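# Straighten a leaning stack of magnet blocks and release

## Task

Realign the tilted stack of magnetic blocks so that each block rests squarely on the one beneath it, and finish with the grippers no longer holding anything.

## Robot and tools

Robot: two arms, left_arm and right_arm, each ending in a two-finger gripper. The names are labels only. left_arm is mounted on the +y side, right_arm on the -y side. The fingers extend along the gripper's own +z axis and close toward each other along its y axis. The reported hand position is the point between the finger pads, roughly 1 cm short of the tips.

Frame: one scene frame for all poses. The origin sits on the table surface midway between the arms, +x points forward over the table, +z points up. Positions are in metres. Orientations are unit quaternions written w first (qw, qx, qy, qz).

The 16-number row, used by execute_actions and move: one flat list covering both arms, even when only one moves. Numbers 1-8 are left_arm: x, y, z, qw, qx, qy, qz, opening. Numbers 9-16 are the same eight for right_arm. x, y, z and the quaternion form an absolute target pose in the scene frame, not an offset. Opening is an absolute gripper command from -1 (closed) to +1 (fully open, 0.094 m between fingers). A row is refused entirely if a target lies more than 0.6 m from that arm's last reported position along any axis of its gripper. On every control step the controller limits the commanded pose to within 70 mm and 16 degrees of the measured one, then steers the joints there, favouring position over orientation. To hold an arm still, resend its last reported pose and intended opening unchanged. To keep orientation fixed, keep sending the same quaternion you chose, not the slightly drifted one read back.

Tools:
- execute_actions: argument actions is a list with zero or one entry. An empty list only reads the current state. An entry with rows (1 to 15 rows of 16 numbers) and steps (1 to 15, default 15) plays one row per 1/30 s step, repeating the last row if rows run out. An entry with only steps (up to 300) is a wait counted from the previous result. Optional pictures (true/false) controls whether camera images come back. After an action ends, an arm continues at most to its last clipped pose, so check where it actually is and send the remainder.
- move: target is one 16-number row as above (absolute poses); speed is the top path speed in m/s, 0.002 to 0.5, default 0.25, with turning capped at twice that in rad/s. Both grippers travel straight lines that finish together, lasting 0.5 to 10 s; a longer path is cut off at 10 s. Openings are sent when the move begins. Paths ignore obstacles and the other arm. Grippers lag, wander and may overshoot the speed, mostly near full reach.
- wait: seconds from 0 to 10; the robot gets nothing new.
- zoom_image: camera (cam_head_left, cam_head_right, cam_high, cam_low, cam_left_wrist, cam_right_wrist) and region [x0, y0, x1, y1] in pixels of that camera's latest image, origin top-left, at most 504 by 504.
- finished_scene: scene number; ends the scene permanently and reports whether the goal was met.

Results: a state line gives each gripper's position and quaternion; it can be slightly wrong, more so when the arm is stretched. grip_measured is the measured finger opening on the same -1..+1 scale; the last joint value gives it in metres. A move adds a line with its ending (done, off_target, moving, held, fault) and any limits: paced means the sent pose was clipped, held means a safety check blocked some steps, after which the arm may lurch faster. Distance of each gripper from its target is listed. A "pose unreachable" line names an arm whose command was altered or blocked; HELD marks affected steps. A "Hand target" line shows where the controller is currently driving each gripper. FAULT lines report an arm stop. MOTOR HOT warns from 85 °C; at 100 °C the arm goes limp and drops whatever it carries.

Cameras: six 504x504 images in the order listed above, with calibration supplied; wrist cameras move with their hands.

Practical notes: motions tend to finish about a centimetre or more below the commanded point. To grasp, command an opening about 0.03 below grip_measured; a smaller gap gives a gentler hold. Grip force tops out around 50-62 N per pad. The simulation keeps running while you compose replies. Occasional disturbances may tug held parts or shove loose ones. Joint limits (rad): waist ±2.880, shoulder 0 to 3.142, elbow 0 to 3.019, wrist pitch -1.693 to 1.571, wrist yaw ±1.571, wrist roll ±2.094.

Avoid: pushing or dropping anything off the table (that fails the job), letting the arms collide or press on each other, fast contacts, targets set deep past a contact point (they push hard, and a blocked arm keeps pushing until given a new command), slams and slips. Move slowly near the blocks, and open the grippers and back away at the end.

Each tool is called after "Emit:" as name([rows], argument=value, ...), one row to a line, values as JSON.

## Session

Emit:
execute_actions(actions=[])

Scene clock: 0.00 s of 6600.00 s.
left_arm: end_effector_position=(+0.2818, +0.2865, +0.2476) grip_measured=+1.000 end_effector_quat_wxyz=(+0.498, +0.141, +0.854, +0.058) | right_arm: end_effector_position=(+0.4998, -0.4386, +0.2104) grip_measured=+1.000 end_effector_quat_wxyz=(-0.070, -0.271, +0.874, -0.398)
Joint positions: left_arm=[-0.18   0.556  0.511 -0.494 -0.253  0.131  0.094] | right_arm=[-0.139  1.608  1.326 -1.225  0.831 -0.559  0.094]
Joint velocities: left_arm=[-0.015 -0.005 -0.022 -0.017  0.007  0.037  0.   ] | right_arm=[ 0.005  0.015 -0.022 -0.002 -0.022  0.022  0.   ]
Motor temperatures (°C, as the motors report them): left_arm=[22 21 22 21 21 23] | right_arm=[21 22 22 22 23 24]
Hand target (left_arm): +0.286, +0.285, +0.267; +0.513, +0.137, +0.845, +0.055
Hand target (right_arm): +0.508, -0.438, +0.225; -0.053, -0.263, +0.875, -0.402
camera_calibration (this result's frames):
cam_left_wrist: T_world_to_cam=[[-0.186922, -0.953786, -0.235272, 0.384086], [-0.886924, 0.266827, -0.377054, 0.273033], [0.422406, 0.138189, -0.895811, 0.186226], [0, 0, 0, 1]] pos_world=[0.235291, 0.267748, 0.360136]
cam_right_wrist: T_world_to_cam=[[0.536199, -0.531523, 0.655724, -0.635529], [-0.735916, 0.0861123, 0.671574, 0.26875], [-0.413423, -0.842655, -0.344983, 0.0348271], [0, 0, 0, 1]] pos_world=[0.552945, -0.331593, 0.248261]

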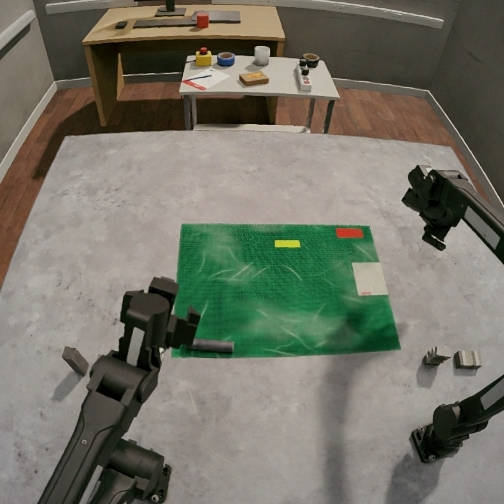

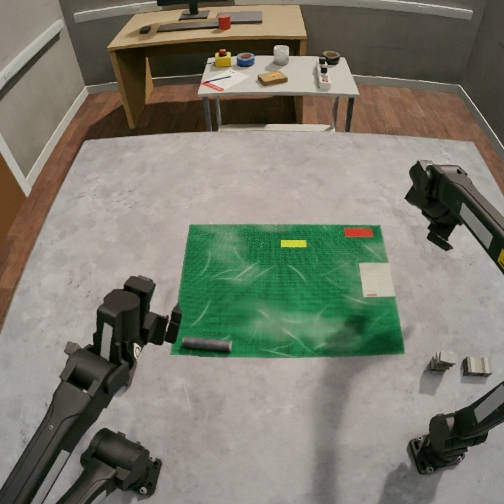

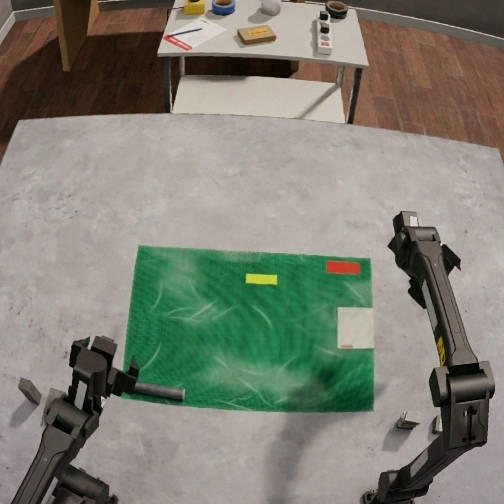

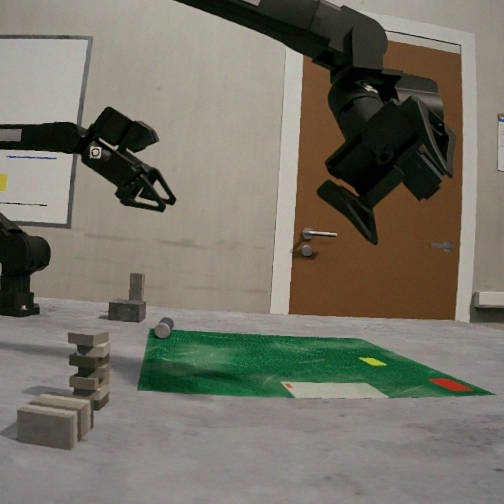

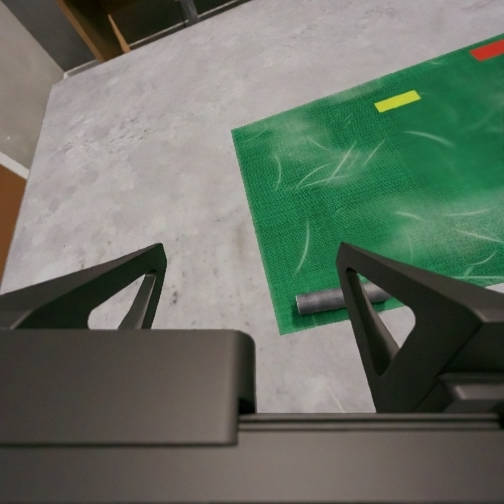

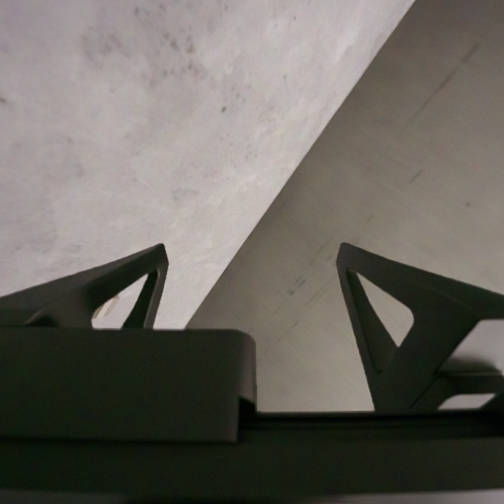

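Emit:
zoom_image(camera="cam_head_right", region=[404,320,504,400])

Emit:
move(target=[0.2818,0.2865,0.2476,0.498,0.141,0.854,0.058,1,0.221,-0.378,0.11,0,0.707,0.707,0,0.9], speed=0.4)

Region (404, 320, 504, 400) of cam_head_right's 504x504 image, scaled by 5.040, with more detail than that image has; it fills the top 403 rows of this view, and the rest is white.

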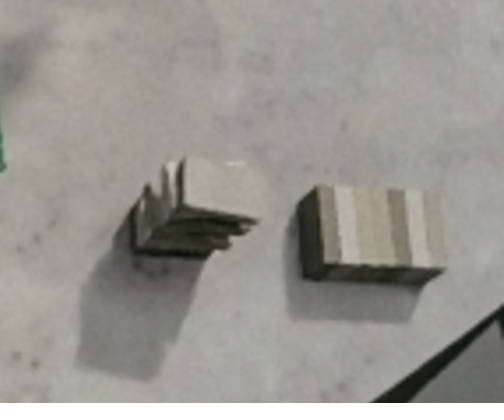

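Scene clock: 4.13 s of 6600.00 s.
left_arm: end_effector_position=(+0.2818, +0.2865, +0.2476) grip_measured=+1.000 end_effector_quat_wxyz=(+0.498, +0.141, +0.854, +0.058) | right_arm: end_effector_position=(+0.2154, -0.3767, +0.1072) grip_measured=+0.902 end_effector_quat_wxyz=(-0.011, +0.702, +0.712, -0.011)
Joint positions: left_arm=[-0.18   0.556  0.511 -0.494 -0.253  0.131  0.094] | right_arm=[-0.355  0.945  0.613 -1.27   0.004  1.412  0.089]
Joint velocities: left_arm=[-0.005 -0.015  0.007  0.007  0.051 -0.037  0.   ] | right_arm=[-0.024 -0.005 -0.012  0.002 -0.022 -0.022 -0.001]
Motor temperatures (°C, as the motors report them): left_arm=[22 21 23 21 21 23] | right_arm=[21 22 23 22 23 24]
Hand target (left_arm): +0.282, +0.287, +0.248; +0.498, +0.141, +0.854, +0.058
Hand target (right_arm): +0.220, -0.378, +0.110; -0.005, +0.709, +0.706, -0.004
Off the commanded pose (left_arm): 0.000 m, 0 deg.
Off the commanded pose (right_arm): 0.006 m, 2 deg.
move: done
camera_calibration (this result's frames):
cam_left_wrist: T_world_to_cam=[[-0.186922, -0.953786, -0.235272, 0.384086], [-0.886924, 0.266827, -0.377054, 0.273033], [0.422406, 0.138189, -0.895811, 0.186226], [0, 0, 0, 1]] pos_world=[0.235291, 0.267748, 0.360136]
cam_right_wrist: T_world_to_cam=[[-0.99923, -0.0223686, 0.0322485, 0.206889], [0.00073812, 0.810826, 0.585287, 0.247106], [-0.03924, 0.58486, -0.810185, 0.440829], [0, 0, 0, 1]] pos_world=[0.223845, -0.453555, 0.205853]

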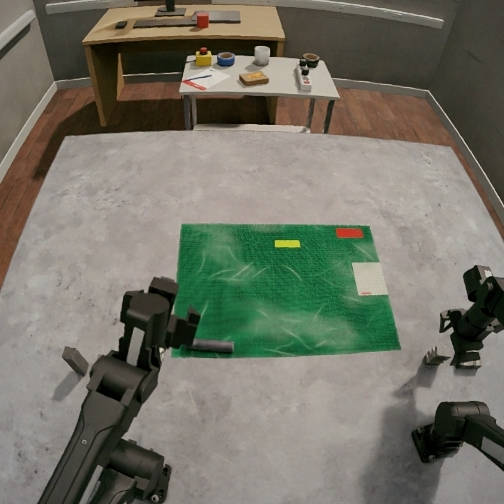

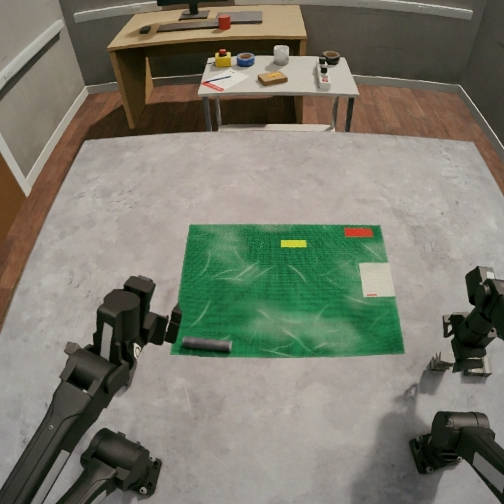

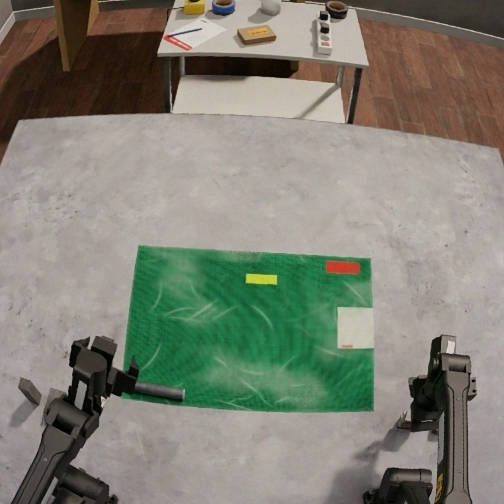

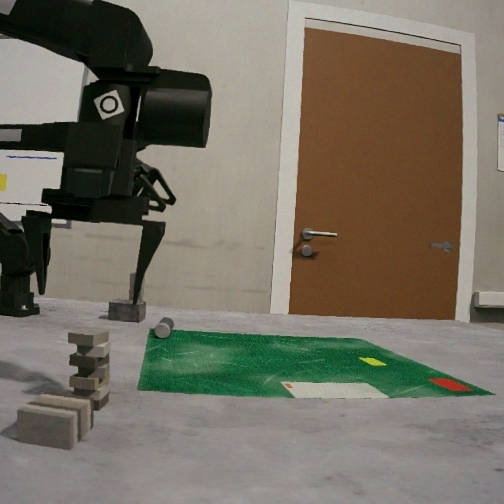

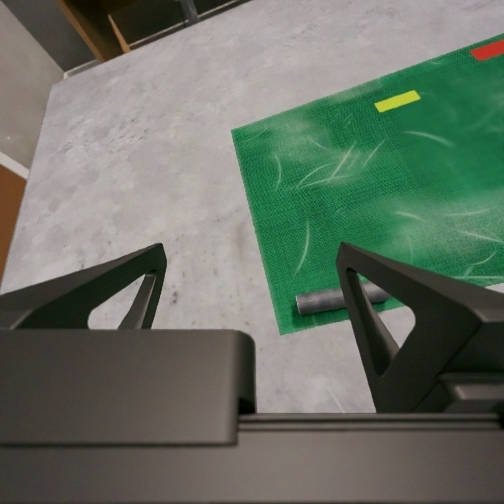

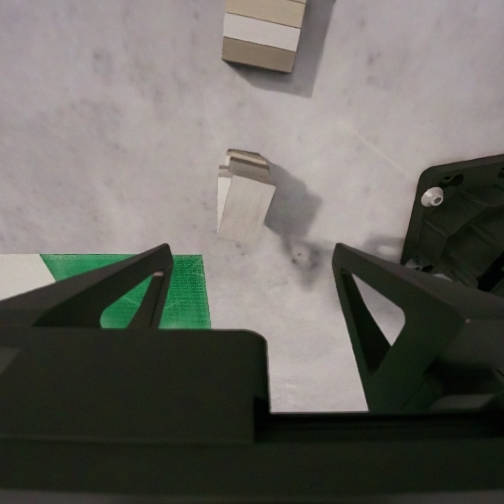

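Emit:
zoom_image(camera="cam_right_wrist", region=[190,130,316,256])

Emit:
zoom_image(camera="cam_low", region=[40,315,150,425])

Region (190, 130, 316, 256) of cam_right_wrist's 504x504 image, scaled by 4.000, with more detail than that image has.

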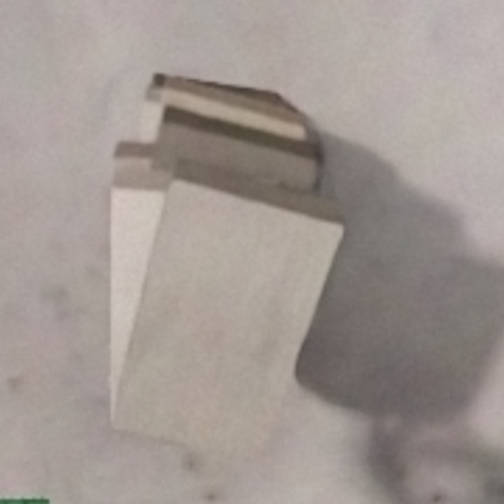

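Region (40, 315, 150, 425) of cam_low's 504x504 image, scaled by 4.582, with more detail than that image has.

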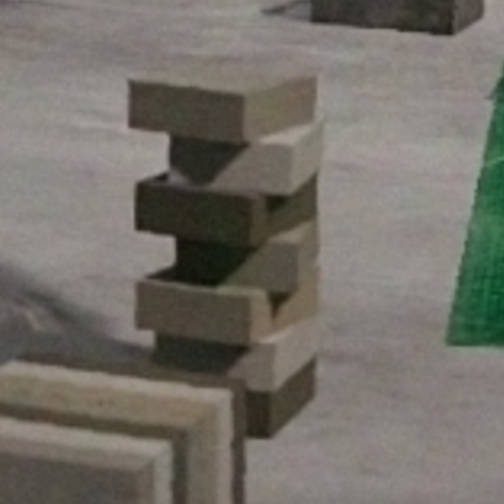

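Emit:
move(target=[0.2818,0.2865,0.2476,0.498,0.141,0.854,0.058,1,0.223,-0.387,0.043,0,0.755,0.656,0,0.3], speed=0.12)

Scene clock: 6.80 s of 6600.00 s.
left_arm: end_effector_position=(+0.2818, +0.2865, +0.2476) grip_measured=+1.000 end_effector_quat_wxyz=(+0.498, +0.141, +0.854, +0.058) | right_arm: end_effector_position=(+0.2176, -0.3848, +0.0422) grip_measured=+0.302 end_effector_quat_wxyz=(-0.004, +0.748, +0.663, -0.005)
Joint positions: left_arm=[-0.18   0.556  0.511 -0.494 -0.253  0.131  0.094] | right_arm=[-0.392  1.051  0.484 -1.016  0.003  1.509  0.061]
Joint velocities: left_arm=[-0.015 -0.015  0.002  0.002  0.007  0.022  0.   ] | right_arm=[ 0.005 -0.005  0.002  0.002  0.007  0.007 -0.   ]
Motor temperatures (°C, as the motors report them): left_arm=[22 21 23 21 21 23] | right_arm=[21 22 23 22 23 24]
Hand target (left_arm): +0.282, +0.287, +0.248; +0.498, +0.141, +0.854, +0.058
Hand target (right_arm): +0.222, -0.387, +0.043; -0.000, +0.755, +0.656, +0.000
Off the commanded pose (left_arm): 0.000 m, 0 deg.
Off the commanded pose (right_arm): 0.006 m, 1 deg.
move: done
camera_calibration (this result's frames):
cam_left_wrist: T_world_to_cam=[[-0.186922, -0.953786, -0.235272, 0.384086], [-0.886924, 0.266827, -0.377054, 0.273033], [0.422406, 0.138189, -0.895811, 0.186226], [0, 0, 0, 1]] pos_world=[0.235291, 0.267748, 0.360136]
cam_right_wrist: T_world_to_cam=[[-0.993741, 0.110977, 0.0127883, 0.261896], [0.0976087, 0.806904, 0.582562, 0.269193], [0.054332, 0.580163, -0.812686, 0.370878], [0, 0, 0, 1]] pos_world=[0.213831, -0.461447, 0.141237]

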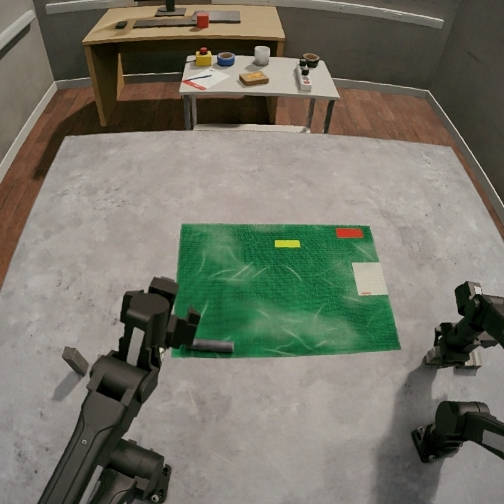

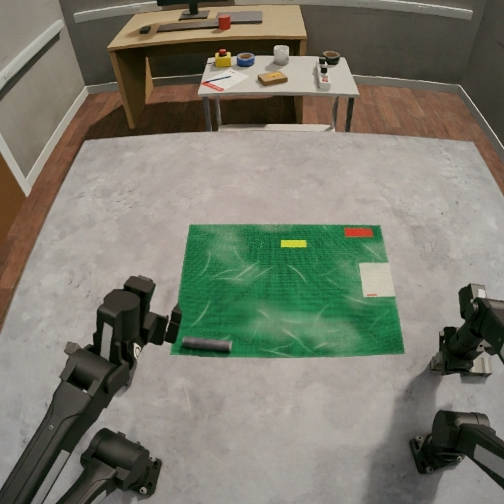

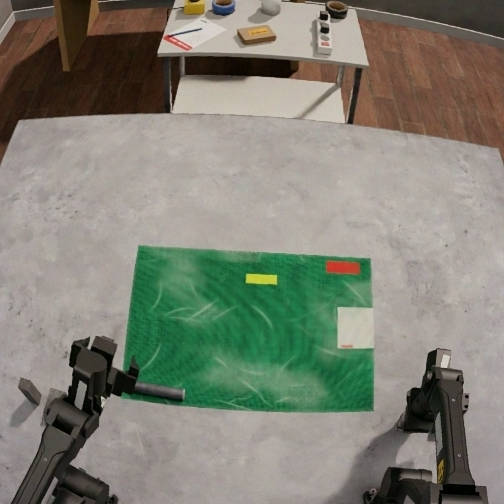

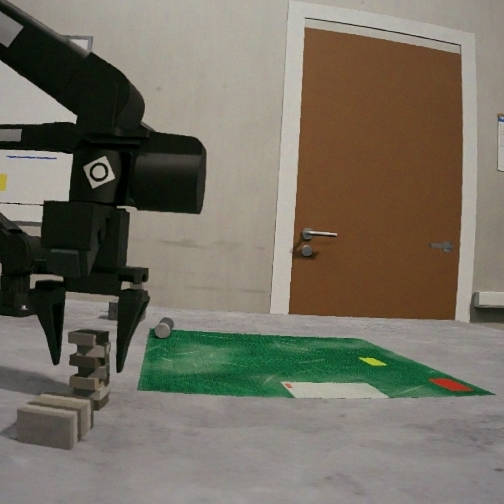

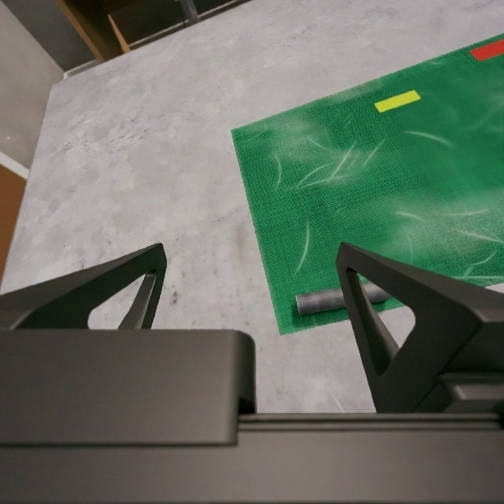

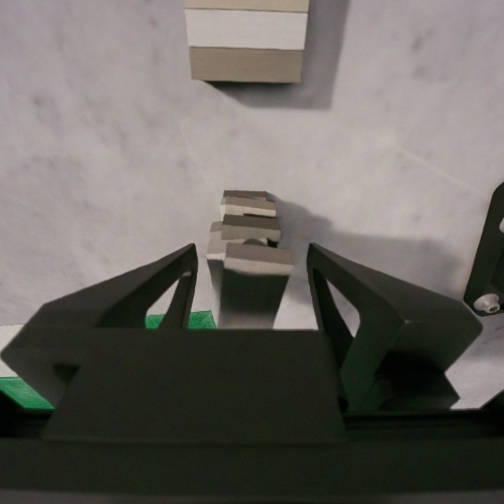

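Emit:
execute_actions([
  {"rows":[[0.2818,0.2865,0.2476,0.498,0.141,0.854,0.058,1,0.225,-0.388,0.042,0,0.76,0.65,0,0.1],[0.2818,0.2865,0.2476,0.498,0.141,0.854,0.058,1,0.227,-0.388,0.042,0,0.766,0.643,0,-0.05],[0.2818,0.2865,0.2476,0.498,0.141,0.854,0.058,1,0.227,-0.388,0.042,0,0.766,0.643,0,-0.15]],"steps":12},
], pictures=false)

Emit:
execute_actions([
  {"rows":[[0.2818,0.2865,0.2476,0.498,0.141,0.854,0.058,1,0.227,-0.388,0.042,0,0.766,0.643,0,-0.2],[0.2818,0.2865,0.2476,0.498,0.141,0.854,0.058,1,0.227,-0.388,0.042,0,0.766,0.643,0,-0.24],[0.2818,0.2865,0.2476,0.498,0.141,0.854,0.058,1,0.227,-0.388,0.042,0,0.766,0.643,0,-0.27],[0.2818,0.2865,0.2476,0.498,0.141,0.854,0.058,1,0.227,-0.388,0.042,0,0.766,0.643,0,-0.30],[0.2818,0.2865,0.2476,0.498,0.141,0.854,0.058,1,0.227,-0.388,0.042,0,0.766,0.643,0,-0.33],[0.2818,0.2865,0.2476,0.498,0.141,0.854,0.058,1,0.227,-0.388,0.042,0,0.766,0.643,0,-0.36],[0.2818,0.2865,0.2476,0.498,0.141,0.854,0.058,1,0.227,-0.388,0.042,0,0.766,0.643,0,-0.39],[0.2818,0.2865,0.2476,0.498,0.141,0.854,0.058,1,0.227,-0.388,0.042,0,0.766,0.643,0,-0.41],[0.2818,0.2865,0.2476,0.498,0.141,0.854,0.058,1,0.227,-0.388,0.042,0,0.766,0.643,0,-0.43],[0.2818,0.2865,0.2476,0.498,0.141,0.854,0.058,1,0.227,-0.388,0.042,0,0.766,0.643,0,-0.45],[0.2818,0.2865,0.2476,0.498,0.141,0.854,0.058,1,0.227,-0.388,0.042,0,0.766,0.643,0,-0.47],[0.2818,0.2865,0.2476,0.498,0.141,0.854,0.058,1,0.227,-0.388,0.042,0,0.766,0.643,0,-0.49],[0.2818,0.2865,0.2476,0.498,0.141,0.854,0.058,1,0.227,-0.388,0.042,0,0.766,0.643,0,-0.50]],"steps":15},
])

Scene clock: 9.07 s of 6600.00 s.
left_arm: end_effector_position=(+0.2818, +0.2865, +0.2476) grip_measured=+1.000 end_effector_quat_wxyz=(+0.498, +0.141, +0.854, +0.058) | right_arm: end_effector_position=(+0.2190, -0.3851, +0.0388) grip_measured=-0.148 end_effector_quat_wxyz=(-0.006, +0.759, +0.651, -0.007)
Joint positions: left_arm=[-0.18   0.556  0.511 -0.494 -0.253  0.131  0.094] | right_arm=[-0.392  1.068  0.484 -1.004  0.003  1.542  0.04 ]
Joint velocities: left_arm=[-0.005 -0.005  0.007 -0.022  0.007 -0.066  0.   ] | right_arm=[ 0.005 -0.015 -0.007  0.007 -0.022 -0.007 -0.   ]
Motor temperatures (°C, as the motors report them): left_arm=[22 21 24 21 21 23] | right_arm=[21 22 24 22 23 24]
Hand target (left_arm): +0.282, +0.287, +0.248; +0.498, +0.141, +0.854, +0.058
Hand target (right_arm): +0.227, -0.388, +0.042; -0.000, +0.766, +0.643, +0.000
Off the commanded pose (left_arm): 0.000 m, 0 deg.
Off the commanded pose (right_arm): 0.009 m, 2 deg.
Steps of this call (steps 1 to 56: nothing new was sent; steps 57 to 68: all 12 steps of this action). Readings (end_effector_position):
57: left_arm (+0.2818, +0.2865, +0.2476) | right_arm (+0.2179, -0.3848, +0.0421)
58: left_arm (+0.2818, +0.2865, +0.2476) | right_arm (+0.2184, -0.3850, +0.0416)
60: left_arm (+0.2818, +0.2865, +0.2476) | right_arm (+0.2191, -0.3851, +0.0402)
64: left_arm (+0.2818, +0.2865, +0.2476) | right_arm (+0.2190, -0.3851, +0.0388)
68: the state above

Scene clock: 9.57 s of 6600.00 s.
left_arm: end_effector_position=(+0.2818, +0.2865, +0.2476) grip_measured=+1.000 end_effector_quat_wxyz=(+0.498, +0.141, +0.854, +0.058) | right_arm: end_effector_position=(+0.2207, -0.3855, +0.0387) grip_measured=-0.460 end_effector_quat_wxyz=(-0.003, +0.761, +0.649, -0.004)
Joint positions: left_arm=[-0.18   0.556  0.511 -0.494 -0.253  0.131  0.094] | right_arm=[-0.393  1.069  0.484 -0.996  0.003  1.545  0.025]
Joint velocities: left_arm=[ 0.005 -0.005 -0.002 -0.012 -0.007 -0.037  0.   ] | right_arm=[-0.005 -0.005 -0.022 -0.007 -0.007 -0.139 -0.   ]
Motor temperatures (°C, as the motors report them): left_arm=[22 21 24 21 21 23] | right_arm=[21 22 24 22 23 24]
Hand target (left_arm): +0.282, +0.287, +0.248; +0.498, +0.141, +0.854, +0.058
Hand target (right_arm): +0.227, -0.388, +0.042; -0.000, +0.766, +0.643, +0.000
Off the commanded pose (left_arm): 0.000 m, 0 deg.
Off the commanded pose (right_arm): 0.007 m, 1 deg.
Steps of this call (steps 1 to 15: all 15 steps of this action). Readings (end_effector_position):
1: left_arm (+0.2818, +0.2865, +0.2476) | right_arm (+0.2190, -0.3851, +0.0388)
2: left_arm (+0.2818, +0.2865, +0.2476) | right_arm (+0.2195, -0.3852, +0.0388)
4: left_arm (+0.2818, +0.2865, +0.2476) | right_arm (+0.2203, -0.3855, +0.0388)
8: left_arm (+0.2818, +0.2865, +0.2476) | right_arm (+0.2207, -0.3856, +0.0387)
15: the state above
camera_calibration (this result's frames):
cam_left_wrist: T_world_to_cam=[[-0.186922, -0.953786, -0.235272, 0.384086], [-0.886924, 0.266827, -0.377054, 0.273033], [0.422406, 0.138189, -0.895811, 0.186226], [0, 0, 0, 1]] pos_world=[0.235291, 0.267748, 0.360136]
cam_right_wrist: T_world_to_cam=[[-0.988978, 0.147671, 0.0107822, 0.278353], [0.126249, 0.80298, 0.582482, 0.263706], [0.0773576, 0.577423, -0.812772, 0.362175], [0, 0, 0, 1]] pos_world=[0.213975, -0.461984, 0.137761]

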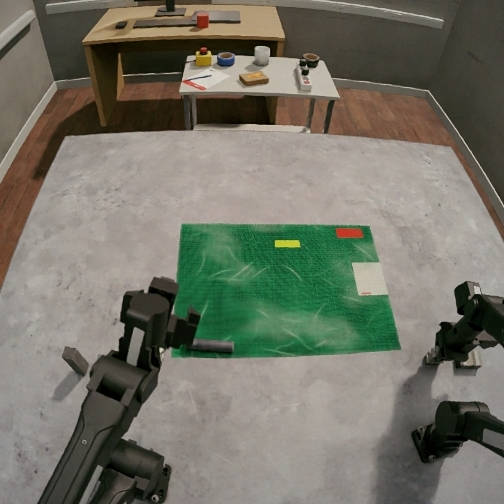

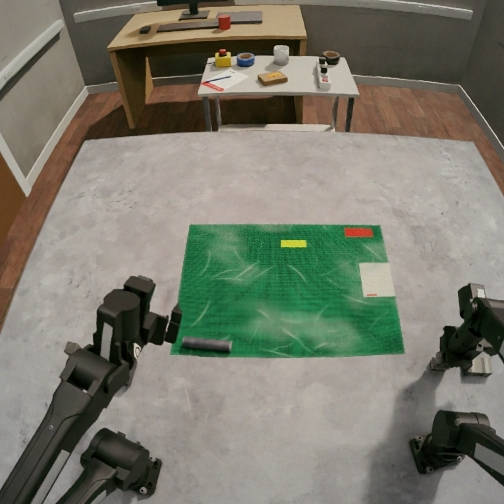

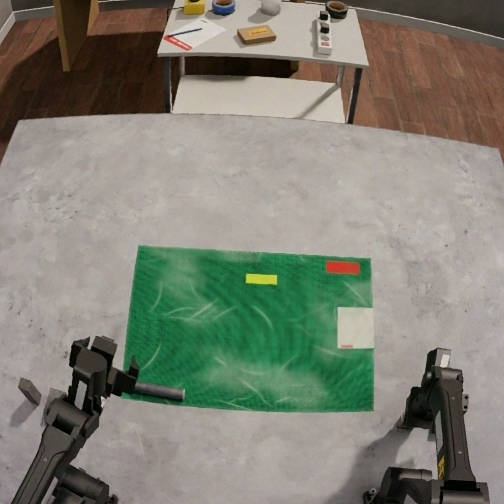

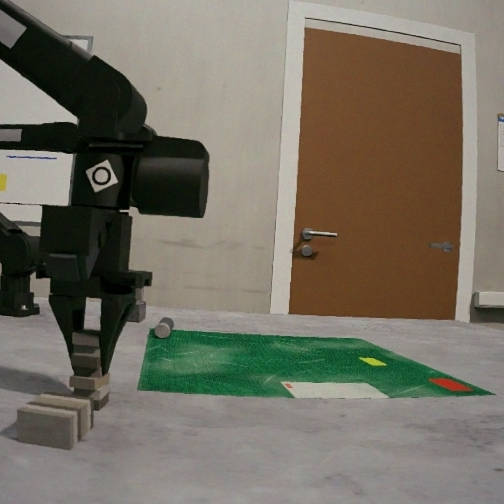

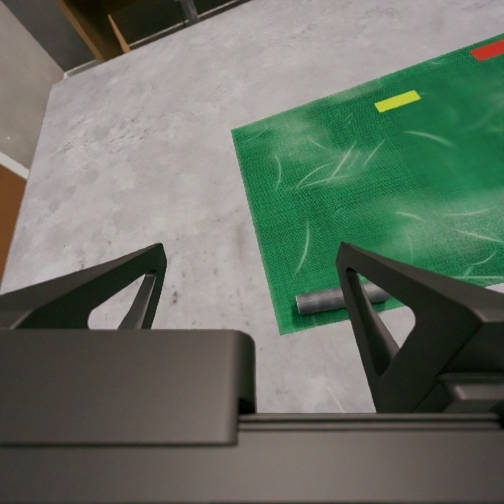

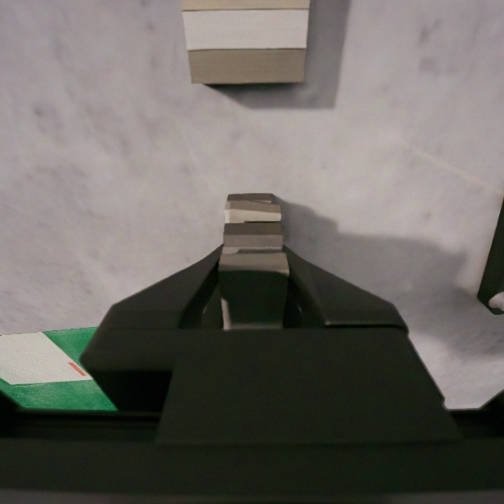

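Emit:
execute_actions([
  {"rows":[[0.2818,0.2865,0.2476,0.498,0.141,0.854,0.058,1,0.227,-0.388,0.042,0,0.766,0.643,0,-0.15],[0.2818,0.2865,0.2476,0.498,0.141,0.854,0.058,1,0.227,-0.388,0.042,0,0.766,0.643,0,-0.15],[0.2818,0.2865,0.2476,0.498,0.141,0.854,0.058,1,0.227,-0.388,0.042,0,0.766,0.643,0,-0.15],[0.2818,0.2865,0.2476,0.498,0.141,0.854,0.058,1,0.227,-0.388,0.042,0,0.766,0.643,0,-0.15],[0.2818,0.2865,0.2476,0.498,0.141,0.854,0.058,1,0.2265,-0.388,0.038,0,0.766,0.643,0,-0.15],[0.2818,0.2865,0.2476,0.498,0.141,0.854,0.058,1,0.226,-0.388,0.034,0,0.766,0.643,0,-0.15],[0.2818,0.2865,0.2476,0.498,0.141,0.854,0.058,1,0.2255,-0.388,0.030,0,0.766,0.643,0,-0.15],[0.2818,0.2865,0.2476,0.498,0.141,0.854,0.058,1,0.225,-0.388,0.027,0,0.766,0.643,0,-0.15],[0.2818,0.2865,0.2476,0.498,0.141,0.854,0.058,1,0.225,-0.388,0.024,0,0.766,0.643,0,-0.15]],"steps":15},
], pictures=false)

Emit:
execute_actions([
  {"rows":[[0.2818,0.2865,0.2476,0.498,0.141,0.854,0.058,1,0.225,-0.388,0.024,0,0.766,0.643,0,-0.2],[0.2818,0.2865,0.2476,0.498,0.141,0.854,0.058,1,0.225,-0.388,0.024,0,0.766,0.643,0,-0.24],[0.2818,0.2865,0.2476,0.498,0.141,0.854,0.058,1,0.225,-0.388,0.024,0,0.766,0.643,0,-0.27],[0.2818,0.2865,0.2476,0.498,0.141,0.854,0.058,1,0.225,-0.388,0.024,0,0.766,0.643,0,-0.30],[0.2818,0.2865,0.2476,0.498,0.141,0.854,0.058,1,0.225,-0.388,0.024,0,0.766,0.643,0,-0.33],[0.2818,0.2865,0.2476,0.498,0.141,0.854,0.058,1,0.225,-0.388,0.024,0,0.766,0.643,0,-0.36],[0.2818,0.2865,0.2476,0.498,0.141,0.854,0.058,1,0.225,-0.388,0.024,0,0.766,0.643,0,-0.39],[0.2818,0.2865,0.2476,0.498,0.141,0.854,0.058,1,0.225,-0.388,0.024,0,0.766,0.643,0,-0.41],[0.2818,0.2865,0.2476,0.498,0.141,0.854,0.058,1,0.225,-0.388,0.024,0,0.766,0.643,0,-0.43],[0.2818,0.2865,0.2476,0.498,0.141,0.854,0.058,1,0.225,-0.388,0.024,0,0.766,0.643,0,-0.45],[0.2818,0.2865,0.2476,0.498,0.141,0.854,0.058,1,0.225,-0.388,0.024,0,0.766,0.643,0,-0.47],[0.2818,0.2865,0.2476,0.498,0.141,0.854,0.058,1,0.225,-0.388,0.024,0,0.766,0.643,0,-0.49],[0.2818,0.2865,0.2476,0.498,0.141,0.854,0.058,1,0.225,-0.388,0.024,0,0.766,0.643,0,-0.51]],"steps":15},
], pictures=false)

Emit:
execute_actions([
  {"rows":[[0.2818,0.2865,0.2476,0.498,0.141,0.854,0.058,1,0.225,-0.388,0.024,0,0.766,0.643,0,-0.25],[0.2818,0.2865,0.2476,0.498,0.141,0.854,0.058,1,0.225,-0.388,0.024,0,0.766,0.643,0,-0.25],[0.2818,0.2865,0.2476,0.498,0.141,0.854,0.058,1,0.225,-0.388,0.024,0,0.766,0.643,0,-0.25],[0.2818,0.2865,0.2476,0.498,0.141,0.854,0.058,1,0.225,-0.388,0.024,0,0.766,0.643,0,-0.25],[0.2818,0.2865,0.2476,0.498,0.141,0.854,0.058,1,0.225,-0.388,0.021,0,0.766,0.643,0,-0.25],[0.2818,0.2865,0.2476,0.498,0.141,0.854,0.058,1,0.225,-0.388,0.018,0,0.766,0.643,0,-0.25],[0.2818,0.2865,0.2476,0.498,0.141,0.854,0.058,1,0.225,-0.388,0.015,0,0.766,0.643,0,-0.25],[0.2818,0.2865,0.2476,0.498,0.141,0.854,0.058,1,0.225,-0.388,0.012,0,0.766,0.643,0,-0.25]],"steps":15},
], pictures=false)

Emit:
execute_actions([
  {"rows":[[0.2818,0.2865,0.2476,0.498,0.141,0.854,0.058,1,0.225,-0.388,0.012,0,0.766,0.643,0,-0.29],[0.2818,0.2865,0.2476,0.498,0.141,0.854,0.058,1,0.225,-0.388,0.012,0,0.766,0.643,0,-0.32],[0.2818,0.2865,0.2476,0.498,0.141,0.854,0.058,1,0.225,-0.388,0.012,0,0.766,0.643,0,-0.35],[0.2818,0.2865,0.2476,0.498,0.141,0.854,0.058,1,0.225,-0.388,0.012,0,0.766,0.643,0,-0.38],[0.2818,0.2865,0.2476,0.498,0.141,0.854,0.058,1,0.225,-0.388,0.012,0,0.766,0.643,0,-0.41],[0.2818,0.2865,0.2476,0.498,0.141,0.854,0.058,1,0.225,-0.388,0.012,0,0.766,0.643,0,-0.43],[0.2818,0.2865,0.2476,0.498,0.141,0.854,0.058,1,0.225,-0.388,0.012,0,0.766,0.643,0,-0.45],[0.2818,0.2865,0.2476,0.498,0.141,0.854,0.058,1,0.225,-0.388,0.012,0,0.766,0.643,0,-0.47],[0.2818,0.2865,0.2476,0.498,0.141,0.854,0.058,1,0.225,-0.388,0.012,0,0.766,0.643,0,-0.49],[0.2818,0.2865,0.2476,0.498,0.141,0.854,0.058,1,0.225,-0.388,0.012,0,0.766,0.643,0,-0.51]],"steps":13},
], pictures=false)

Emit:
execute_actions([
  {"rows":[[0.2818,0.2865,0.2476,0.498,0.141,0.854,0.058,1,0.225,-0.388,0.012,0,0.766,0.643,0,0.85]],"steps":10},
])

Scene clock: 14.03 s of 6600.00 s.
left_arm: end_effector_position=(+0.2818, +0.2865, +0.2476) grip_measured=+1.000 end_effector_quat_wxyz=(+0.498, +0.141, +0.854, +0.058) | right_arm: end_effector_position=(+0.2201, -0.3854, +0.0234) grip_measured=-0.152 end_effector_quat_wxyz=(-0.004, +0.761, +0.649, -0.005)
Joint positions: left_arm=[-0.18   0.556  0.511 -0.494 -0.253  0.131  0.094] | right_arm=[-0.393  1.107  0.459 -0.936  0.003  1.545  0.04 ]
Joint velocities: left_arm=[-0.015 -0.015 -0.017  0.002 -0.022 -0.007  0.   ] | right_arm=[ 0.005 -0.015 -0.002  0.027 -0.066 -0.037 -0.   ]
Motor temperatures (°C, as the motors report them): left_arm=[22 21 25 21 21 23] | right_arm=[21 22 24 22 23 24]
Hand target (left_arm): +0.282, +0.287, +0.248; +0.498, +0.141, +0.854, +0.058
Hand target (right_arm): +0.225, -0.388, +0.024; +0.000, +0.766, +0.643, +0.000
Off the commanded pose (left_arm): 0.000 m, 0 deg.
Off the commanded pose (right_arm): 0.006 m, 1 deg.
Steps of this call (steps 1 to 90: nothing new was sent; then 0.97 s passed at rest; steps 91 to 105: all 15 steps of this action). Readings (end_effector_position):
91: left_arm (+0.2818, +0.2865, +0.2476) | right_arm (+0.2207, -0.3855, +0.0387)
92: left_arm (+0.2818, +0.2865, +0.2476) | right_arm (+0.2207, -0.3855, +0.0387)
94: left_arm (+0.2818, +0.2865, +0.2476) | right_arm (+0.2207, -0.3855, +0.0387)
98: left_arm (+0.2818, +0.2865, +0.2476) | right_arm (+0.2242, -0.3862, +0.0354)
105: the state above

Scene clock: 14.53 s of 6600.00 s.
left_arm: end_effector_position=(+0.2818, +0.2865, +0.2476) grip_measured=+1.000 end_effector_quat_wxyz=(+0.498, +0.141, +0.854, +0.058) | right_arm: end_effector_position=(+0.2221, -0.3859, +0.0233) grip_measured=-0.457 end_effector_quat_wxyz=(-0.001, +0.761, +0.649, -0.002)
Joint positions: left_arm=[-0.18   0.556  0.511 -0.494 -0.253  0.131  0.094] | right_arm=[-0.393  1.107  0.459 -0.927  0.003  1.545  0.026]
Joint velocities: left_arm=[-0.015  0.005 -0.002 -0.002 -0.022 -0.007  0.   ] | right_arm=[ 0.005  0.005 -0.002  0.032  0.037  0.007 -0.001]
Motor temperatures (°C, as the motors report them): left_arm=[22 21 25 21 21 23] | right_arm=[21 22 24 22 23 24]
Hand target (left_arm): +0.282, +0.287, +0.248; +0.498, +0.141, +0.854, +0.058
Hand target (right_arm): +0.225, -0.388, +0.024; -0.000, +0.766, +0.643, +0.000
Off the commanded pose (left_arm): 0.000 m, 0 deg.
Off the commanded pose (right_arm): 0.004 m, 1 deg.
Steps of this call (steps 1 to 15: all 15 steps of this action). Readings (end_effector_position):
1: left_arm (+0.2818, +0.2865, +0.2476) | right_arm (+0.2202, -0.3855, +0.0234)
2: left_arm (+0.2818, +0.2865, +0.2476) | right_arm (+0.2205, -0.3856, +0.0233)
4: left_arm (+0.2818, +0.2865, +0.2476) | right_arm (+0.2208, -0.3856, +0.0233)
8: left_arm (+0.2818, +0.2865, +0.2476) | right_arm (+0.2213, -0.3857, +0.0233)
15: the state above

Scene clock: 15.03 s of 6600.00 s.
left_arm: end_effector_position=(+0.2818, +0.2865, +0.2476) grip_measured=+1.000 end_effector_quat_wxyz=(+0.498, +0.141, +0.854, +0.058) | right_arm: end_effector_position=(+0.2208, -0.3856, +0.0117) grip_measured=-0.252 end_effector_quat_wxyz=(-0.003, +0.761, +0.649, -0.004)
Joint positions: left_arm=[-0.18   0.556  0.511 -0.494 -0.253  0.131  0.094] | right_arm=[-0.393  1.14   0.442 -0.884  0.003  1.545  0.035]
Joint velocities: left_arm=[ 0.005 -0.015 -0.017 -0.022 -0.051 -0.051  0.   ] | right_arm=[-0.005 -0.015 -0.007 -0.012 -0.051 -0.051 -0.001]
Motor temperatures (°C, as the motors report them): left_arm=[22 21 25 21 21 23] | right_arm=[21 22 24 22 23 24]
Hand target (left_arm): +0.282, +0.287, +0.248; +0.498, +0.141, +0.854, +0.058
Hand target (right_arm): +0.225, -0.388, +0.012; -0.000, +0.766, +0.643, -0.000
Off the commanded pose (left_arm): 0.000 m, 0 deg.
Off the commanded pose (right_arm): 0.005 m, 1 deg.
Steps of this call (steps 1 to 15: all 15 steps of this action). Readings (end_effector_position):
1: left_arm (+0.2818, +0.2865, +0.2476) | right_arm (+0.2221, -0.3859, +0.0233)
2: left_arm (+0.2818, +0.2865, +0.2476) | right_arm (+0.2221, -0.3859, +0.0233)
4: left_arm (+0.2818, +0.2865, +0.2476) | right_arm (+0.2221, -0.3859, +0.0233)
8: left_arm (+0.2818, +0.2865, +0.2476) | right_arm (+0.2242, -0.3863, +0.0199)
15: the state above

Scene clock: 15.47 s of 6600.00 s.
left_arm: end_effector_position=(+0.2818, +0.2865, +0.2476) grip_measured=+1.000 end_effector_quat_wxyz=(+0.498, +0.141, +0.854, +0.058) | right_arm: end_effector_position=(+0.2218, -0.3858, +0.0117) grip_measured=-0.460 end_effector_quat_wxyz=(-0.002, +0.761, +0.649, -0.003)
Joint positions: left_arm=[-0.18   0.556  0.511 -0.494 -0.253  0.131  0.094] | right_arm=[-0.393  1.14   0.442 -0.879  0.003  1.545  0.025]
Joint velocities: left_arm=[-0.024 -0.005 -0.002  0.002  0.022  0.037  0.   ] | right_arm=[-0.015 -0.015 -0.002 -0.027 -0.051 -0.007  0.   ]
Motor temperatures (°C, as the motors report them): left_arm=[22 21 25 21 21 23] | right_arm=[21 22 24 22 23 24]
Hand target (left_arm): +0.282, +0.287, +0.248; +0.498, +0.141, +0.854, +0.058
Hand target (right_arm): +0.225, -0.388, +0.012; -0.000, +0.766, +0.643, +0.000
Off the commanded pose (left_arm): 0.000 m, 0 deg.
Off the commanded pose (right_arm): 0.004 m, 1 deg.
Steps of this call (steps 1 to 13: all 13 steps of this action). Readings (end_effector_position):
1: left_arm (+0.2818, +0.2865, +0.2476) | right_arm (+0.2208, -0.3856, +0.0117)
2: left_arm (+0.2818, +0.2865, +0.2476) | right_arm (+0.2210, -0.3857, +0.0117)
4: left_arm (+0.2818, +0.2865, +0.2476) | right_arm (+0.2211, -0.3857, +0.0117)
8: left_arm (+0.2818, +0.2865, +0.2476) | right_arm (+0.2218, -0.3858, +0.0117)
13: the state above

Scene clock: 15.80 s of 6600.00 s.
left_arm: end_effector_position=(+0.2818, +0.2865, +0.2476) grip_measured=+1.000 end_effector_quat_wxyz=(+0.498, +0.141, +0.854, +0.058) | right_arm: end_effector_position=(+0.2218, -0.3859, +0.0117) grip_measured=+0.848 end_effector_quat_wxyz=(-0.002, +0.761, +0.649, -0.003)
Joint positions: left_arm=[-0.18   0.556  0.511 -0.494 -0.253  0.131  0.094] | right_arm=[-0.393  1.14   0.442 -0.879  0.003  1.545  0.087]
Joint velocities: left_arm=[ 0.005  0.015 -0.002 -0.007 -0.007  0.066  0.   ] | right_arm=[ 0.024 -0.005 -0.002  0.002  0.007 -0.007  0.001]
Motor temperatures (°C, as the motors report them): left_arm=[22 21 25 21 21 23] | right_arm=[21 22 24 22 23 24]
Hand target (left_arm): +0.282, +0.287, +0.248; +0.498, +0.141, +0.854, +0.058
Hand target (right_arm): +0.225, -0.388, +0.012; -0.000, +0.766, +0.643, -0.000
Off the commanded pose (left_arm): 0.000 m, 0 deg.
Off the commanded pose (right_arm): 0.004 m, 1 deg.
Steps of this call (steps 1 to 10: all 10 steps of this action). Readings (end_effector_position):
1: left_arm (+0.2818, +0.2865, +0.2476) | right_arm (+0.2218, -0.3859, +0.0117)
2: left_arm (+0.2818, +0.2865, +0.2476) | right_arm (+0.2218, -0.3859, +0.0117)
4: left_arm (+0.2818, +0.2865, +0.2476) | right_arm (+0.2218, -0.3859, +0.0117)
8: left_arm (+0.2818, +0.2865, +0.2476) | right_arm (+0.2218, -0.3859, +0.0117)
10: the state above
camera_calibration (this result's frames):
cam_left_wrist: T_world_to_cam=[[-0.186922, -0.953786, -0.235272, 0.384086], [-0.886924, 0.266827, -0.377054, 0.273033], [0.422406, 0.138189, -0.895811, 0.186226], [0, 0, 0, 1]] pos_world=[0.235291, 0.267748, 0.360136]
cam_right_wrist: T_world_to_cam=[[-0.988839, 0.148808, 0.00735026, 0.280136], [0.125201, 0.803203, 0.5824, 0.279918], [0.0807621, 0.57682, -0.812869, 0.33936], [0, 0, 0, 1]] pos_world=[0.214556, -0.462267, 0.110772]

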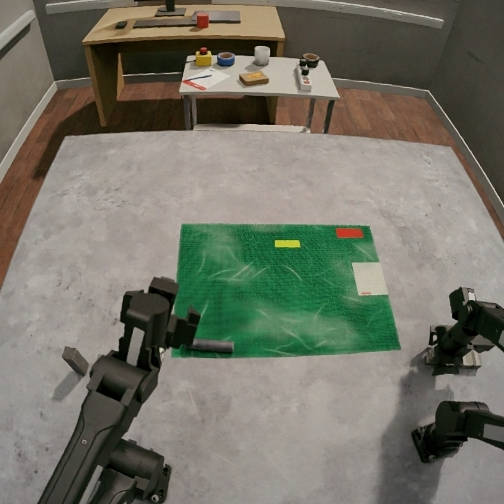

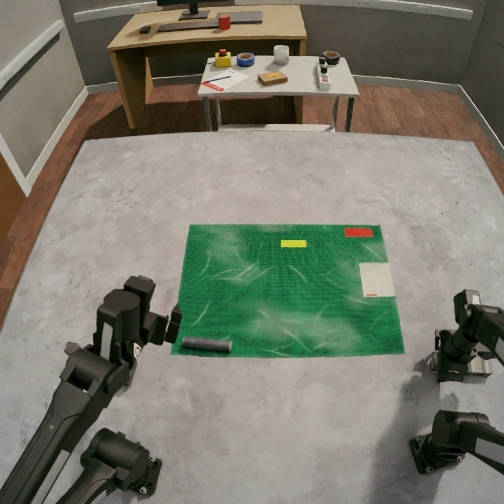

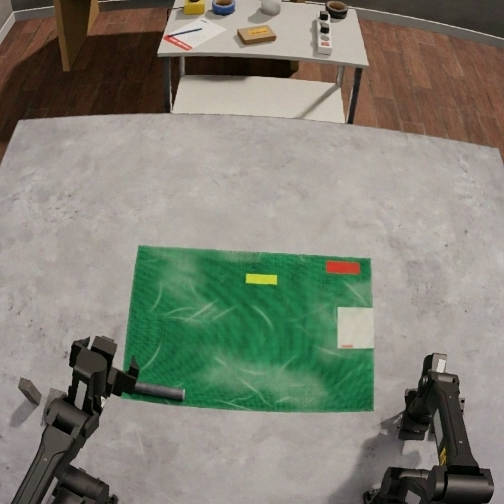

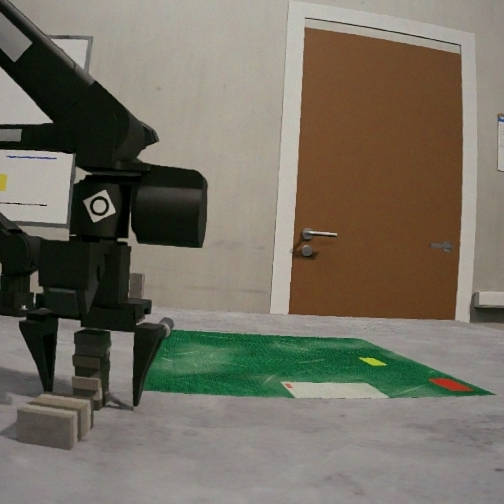

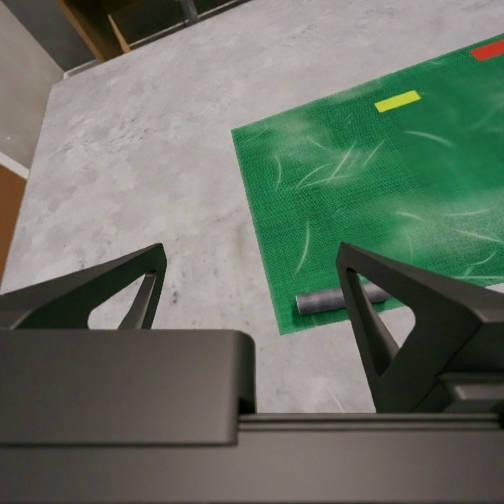

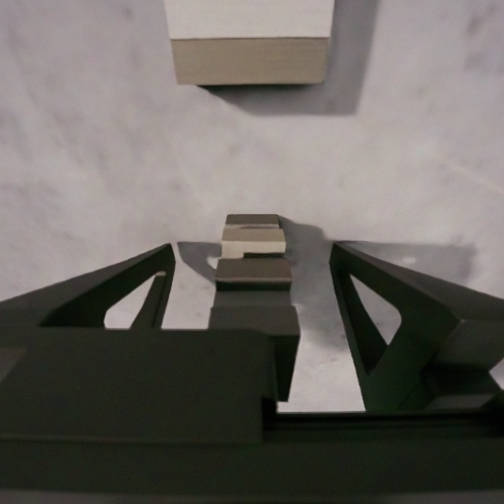

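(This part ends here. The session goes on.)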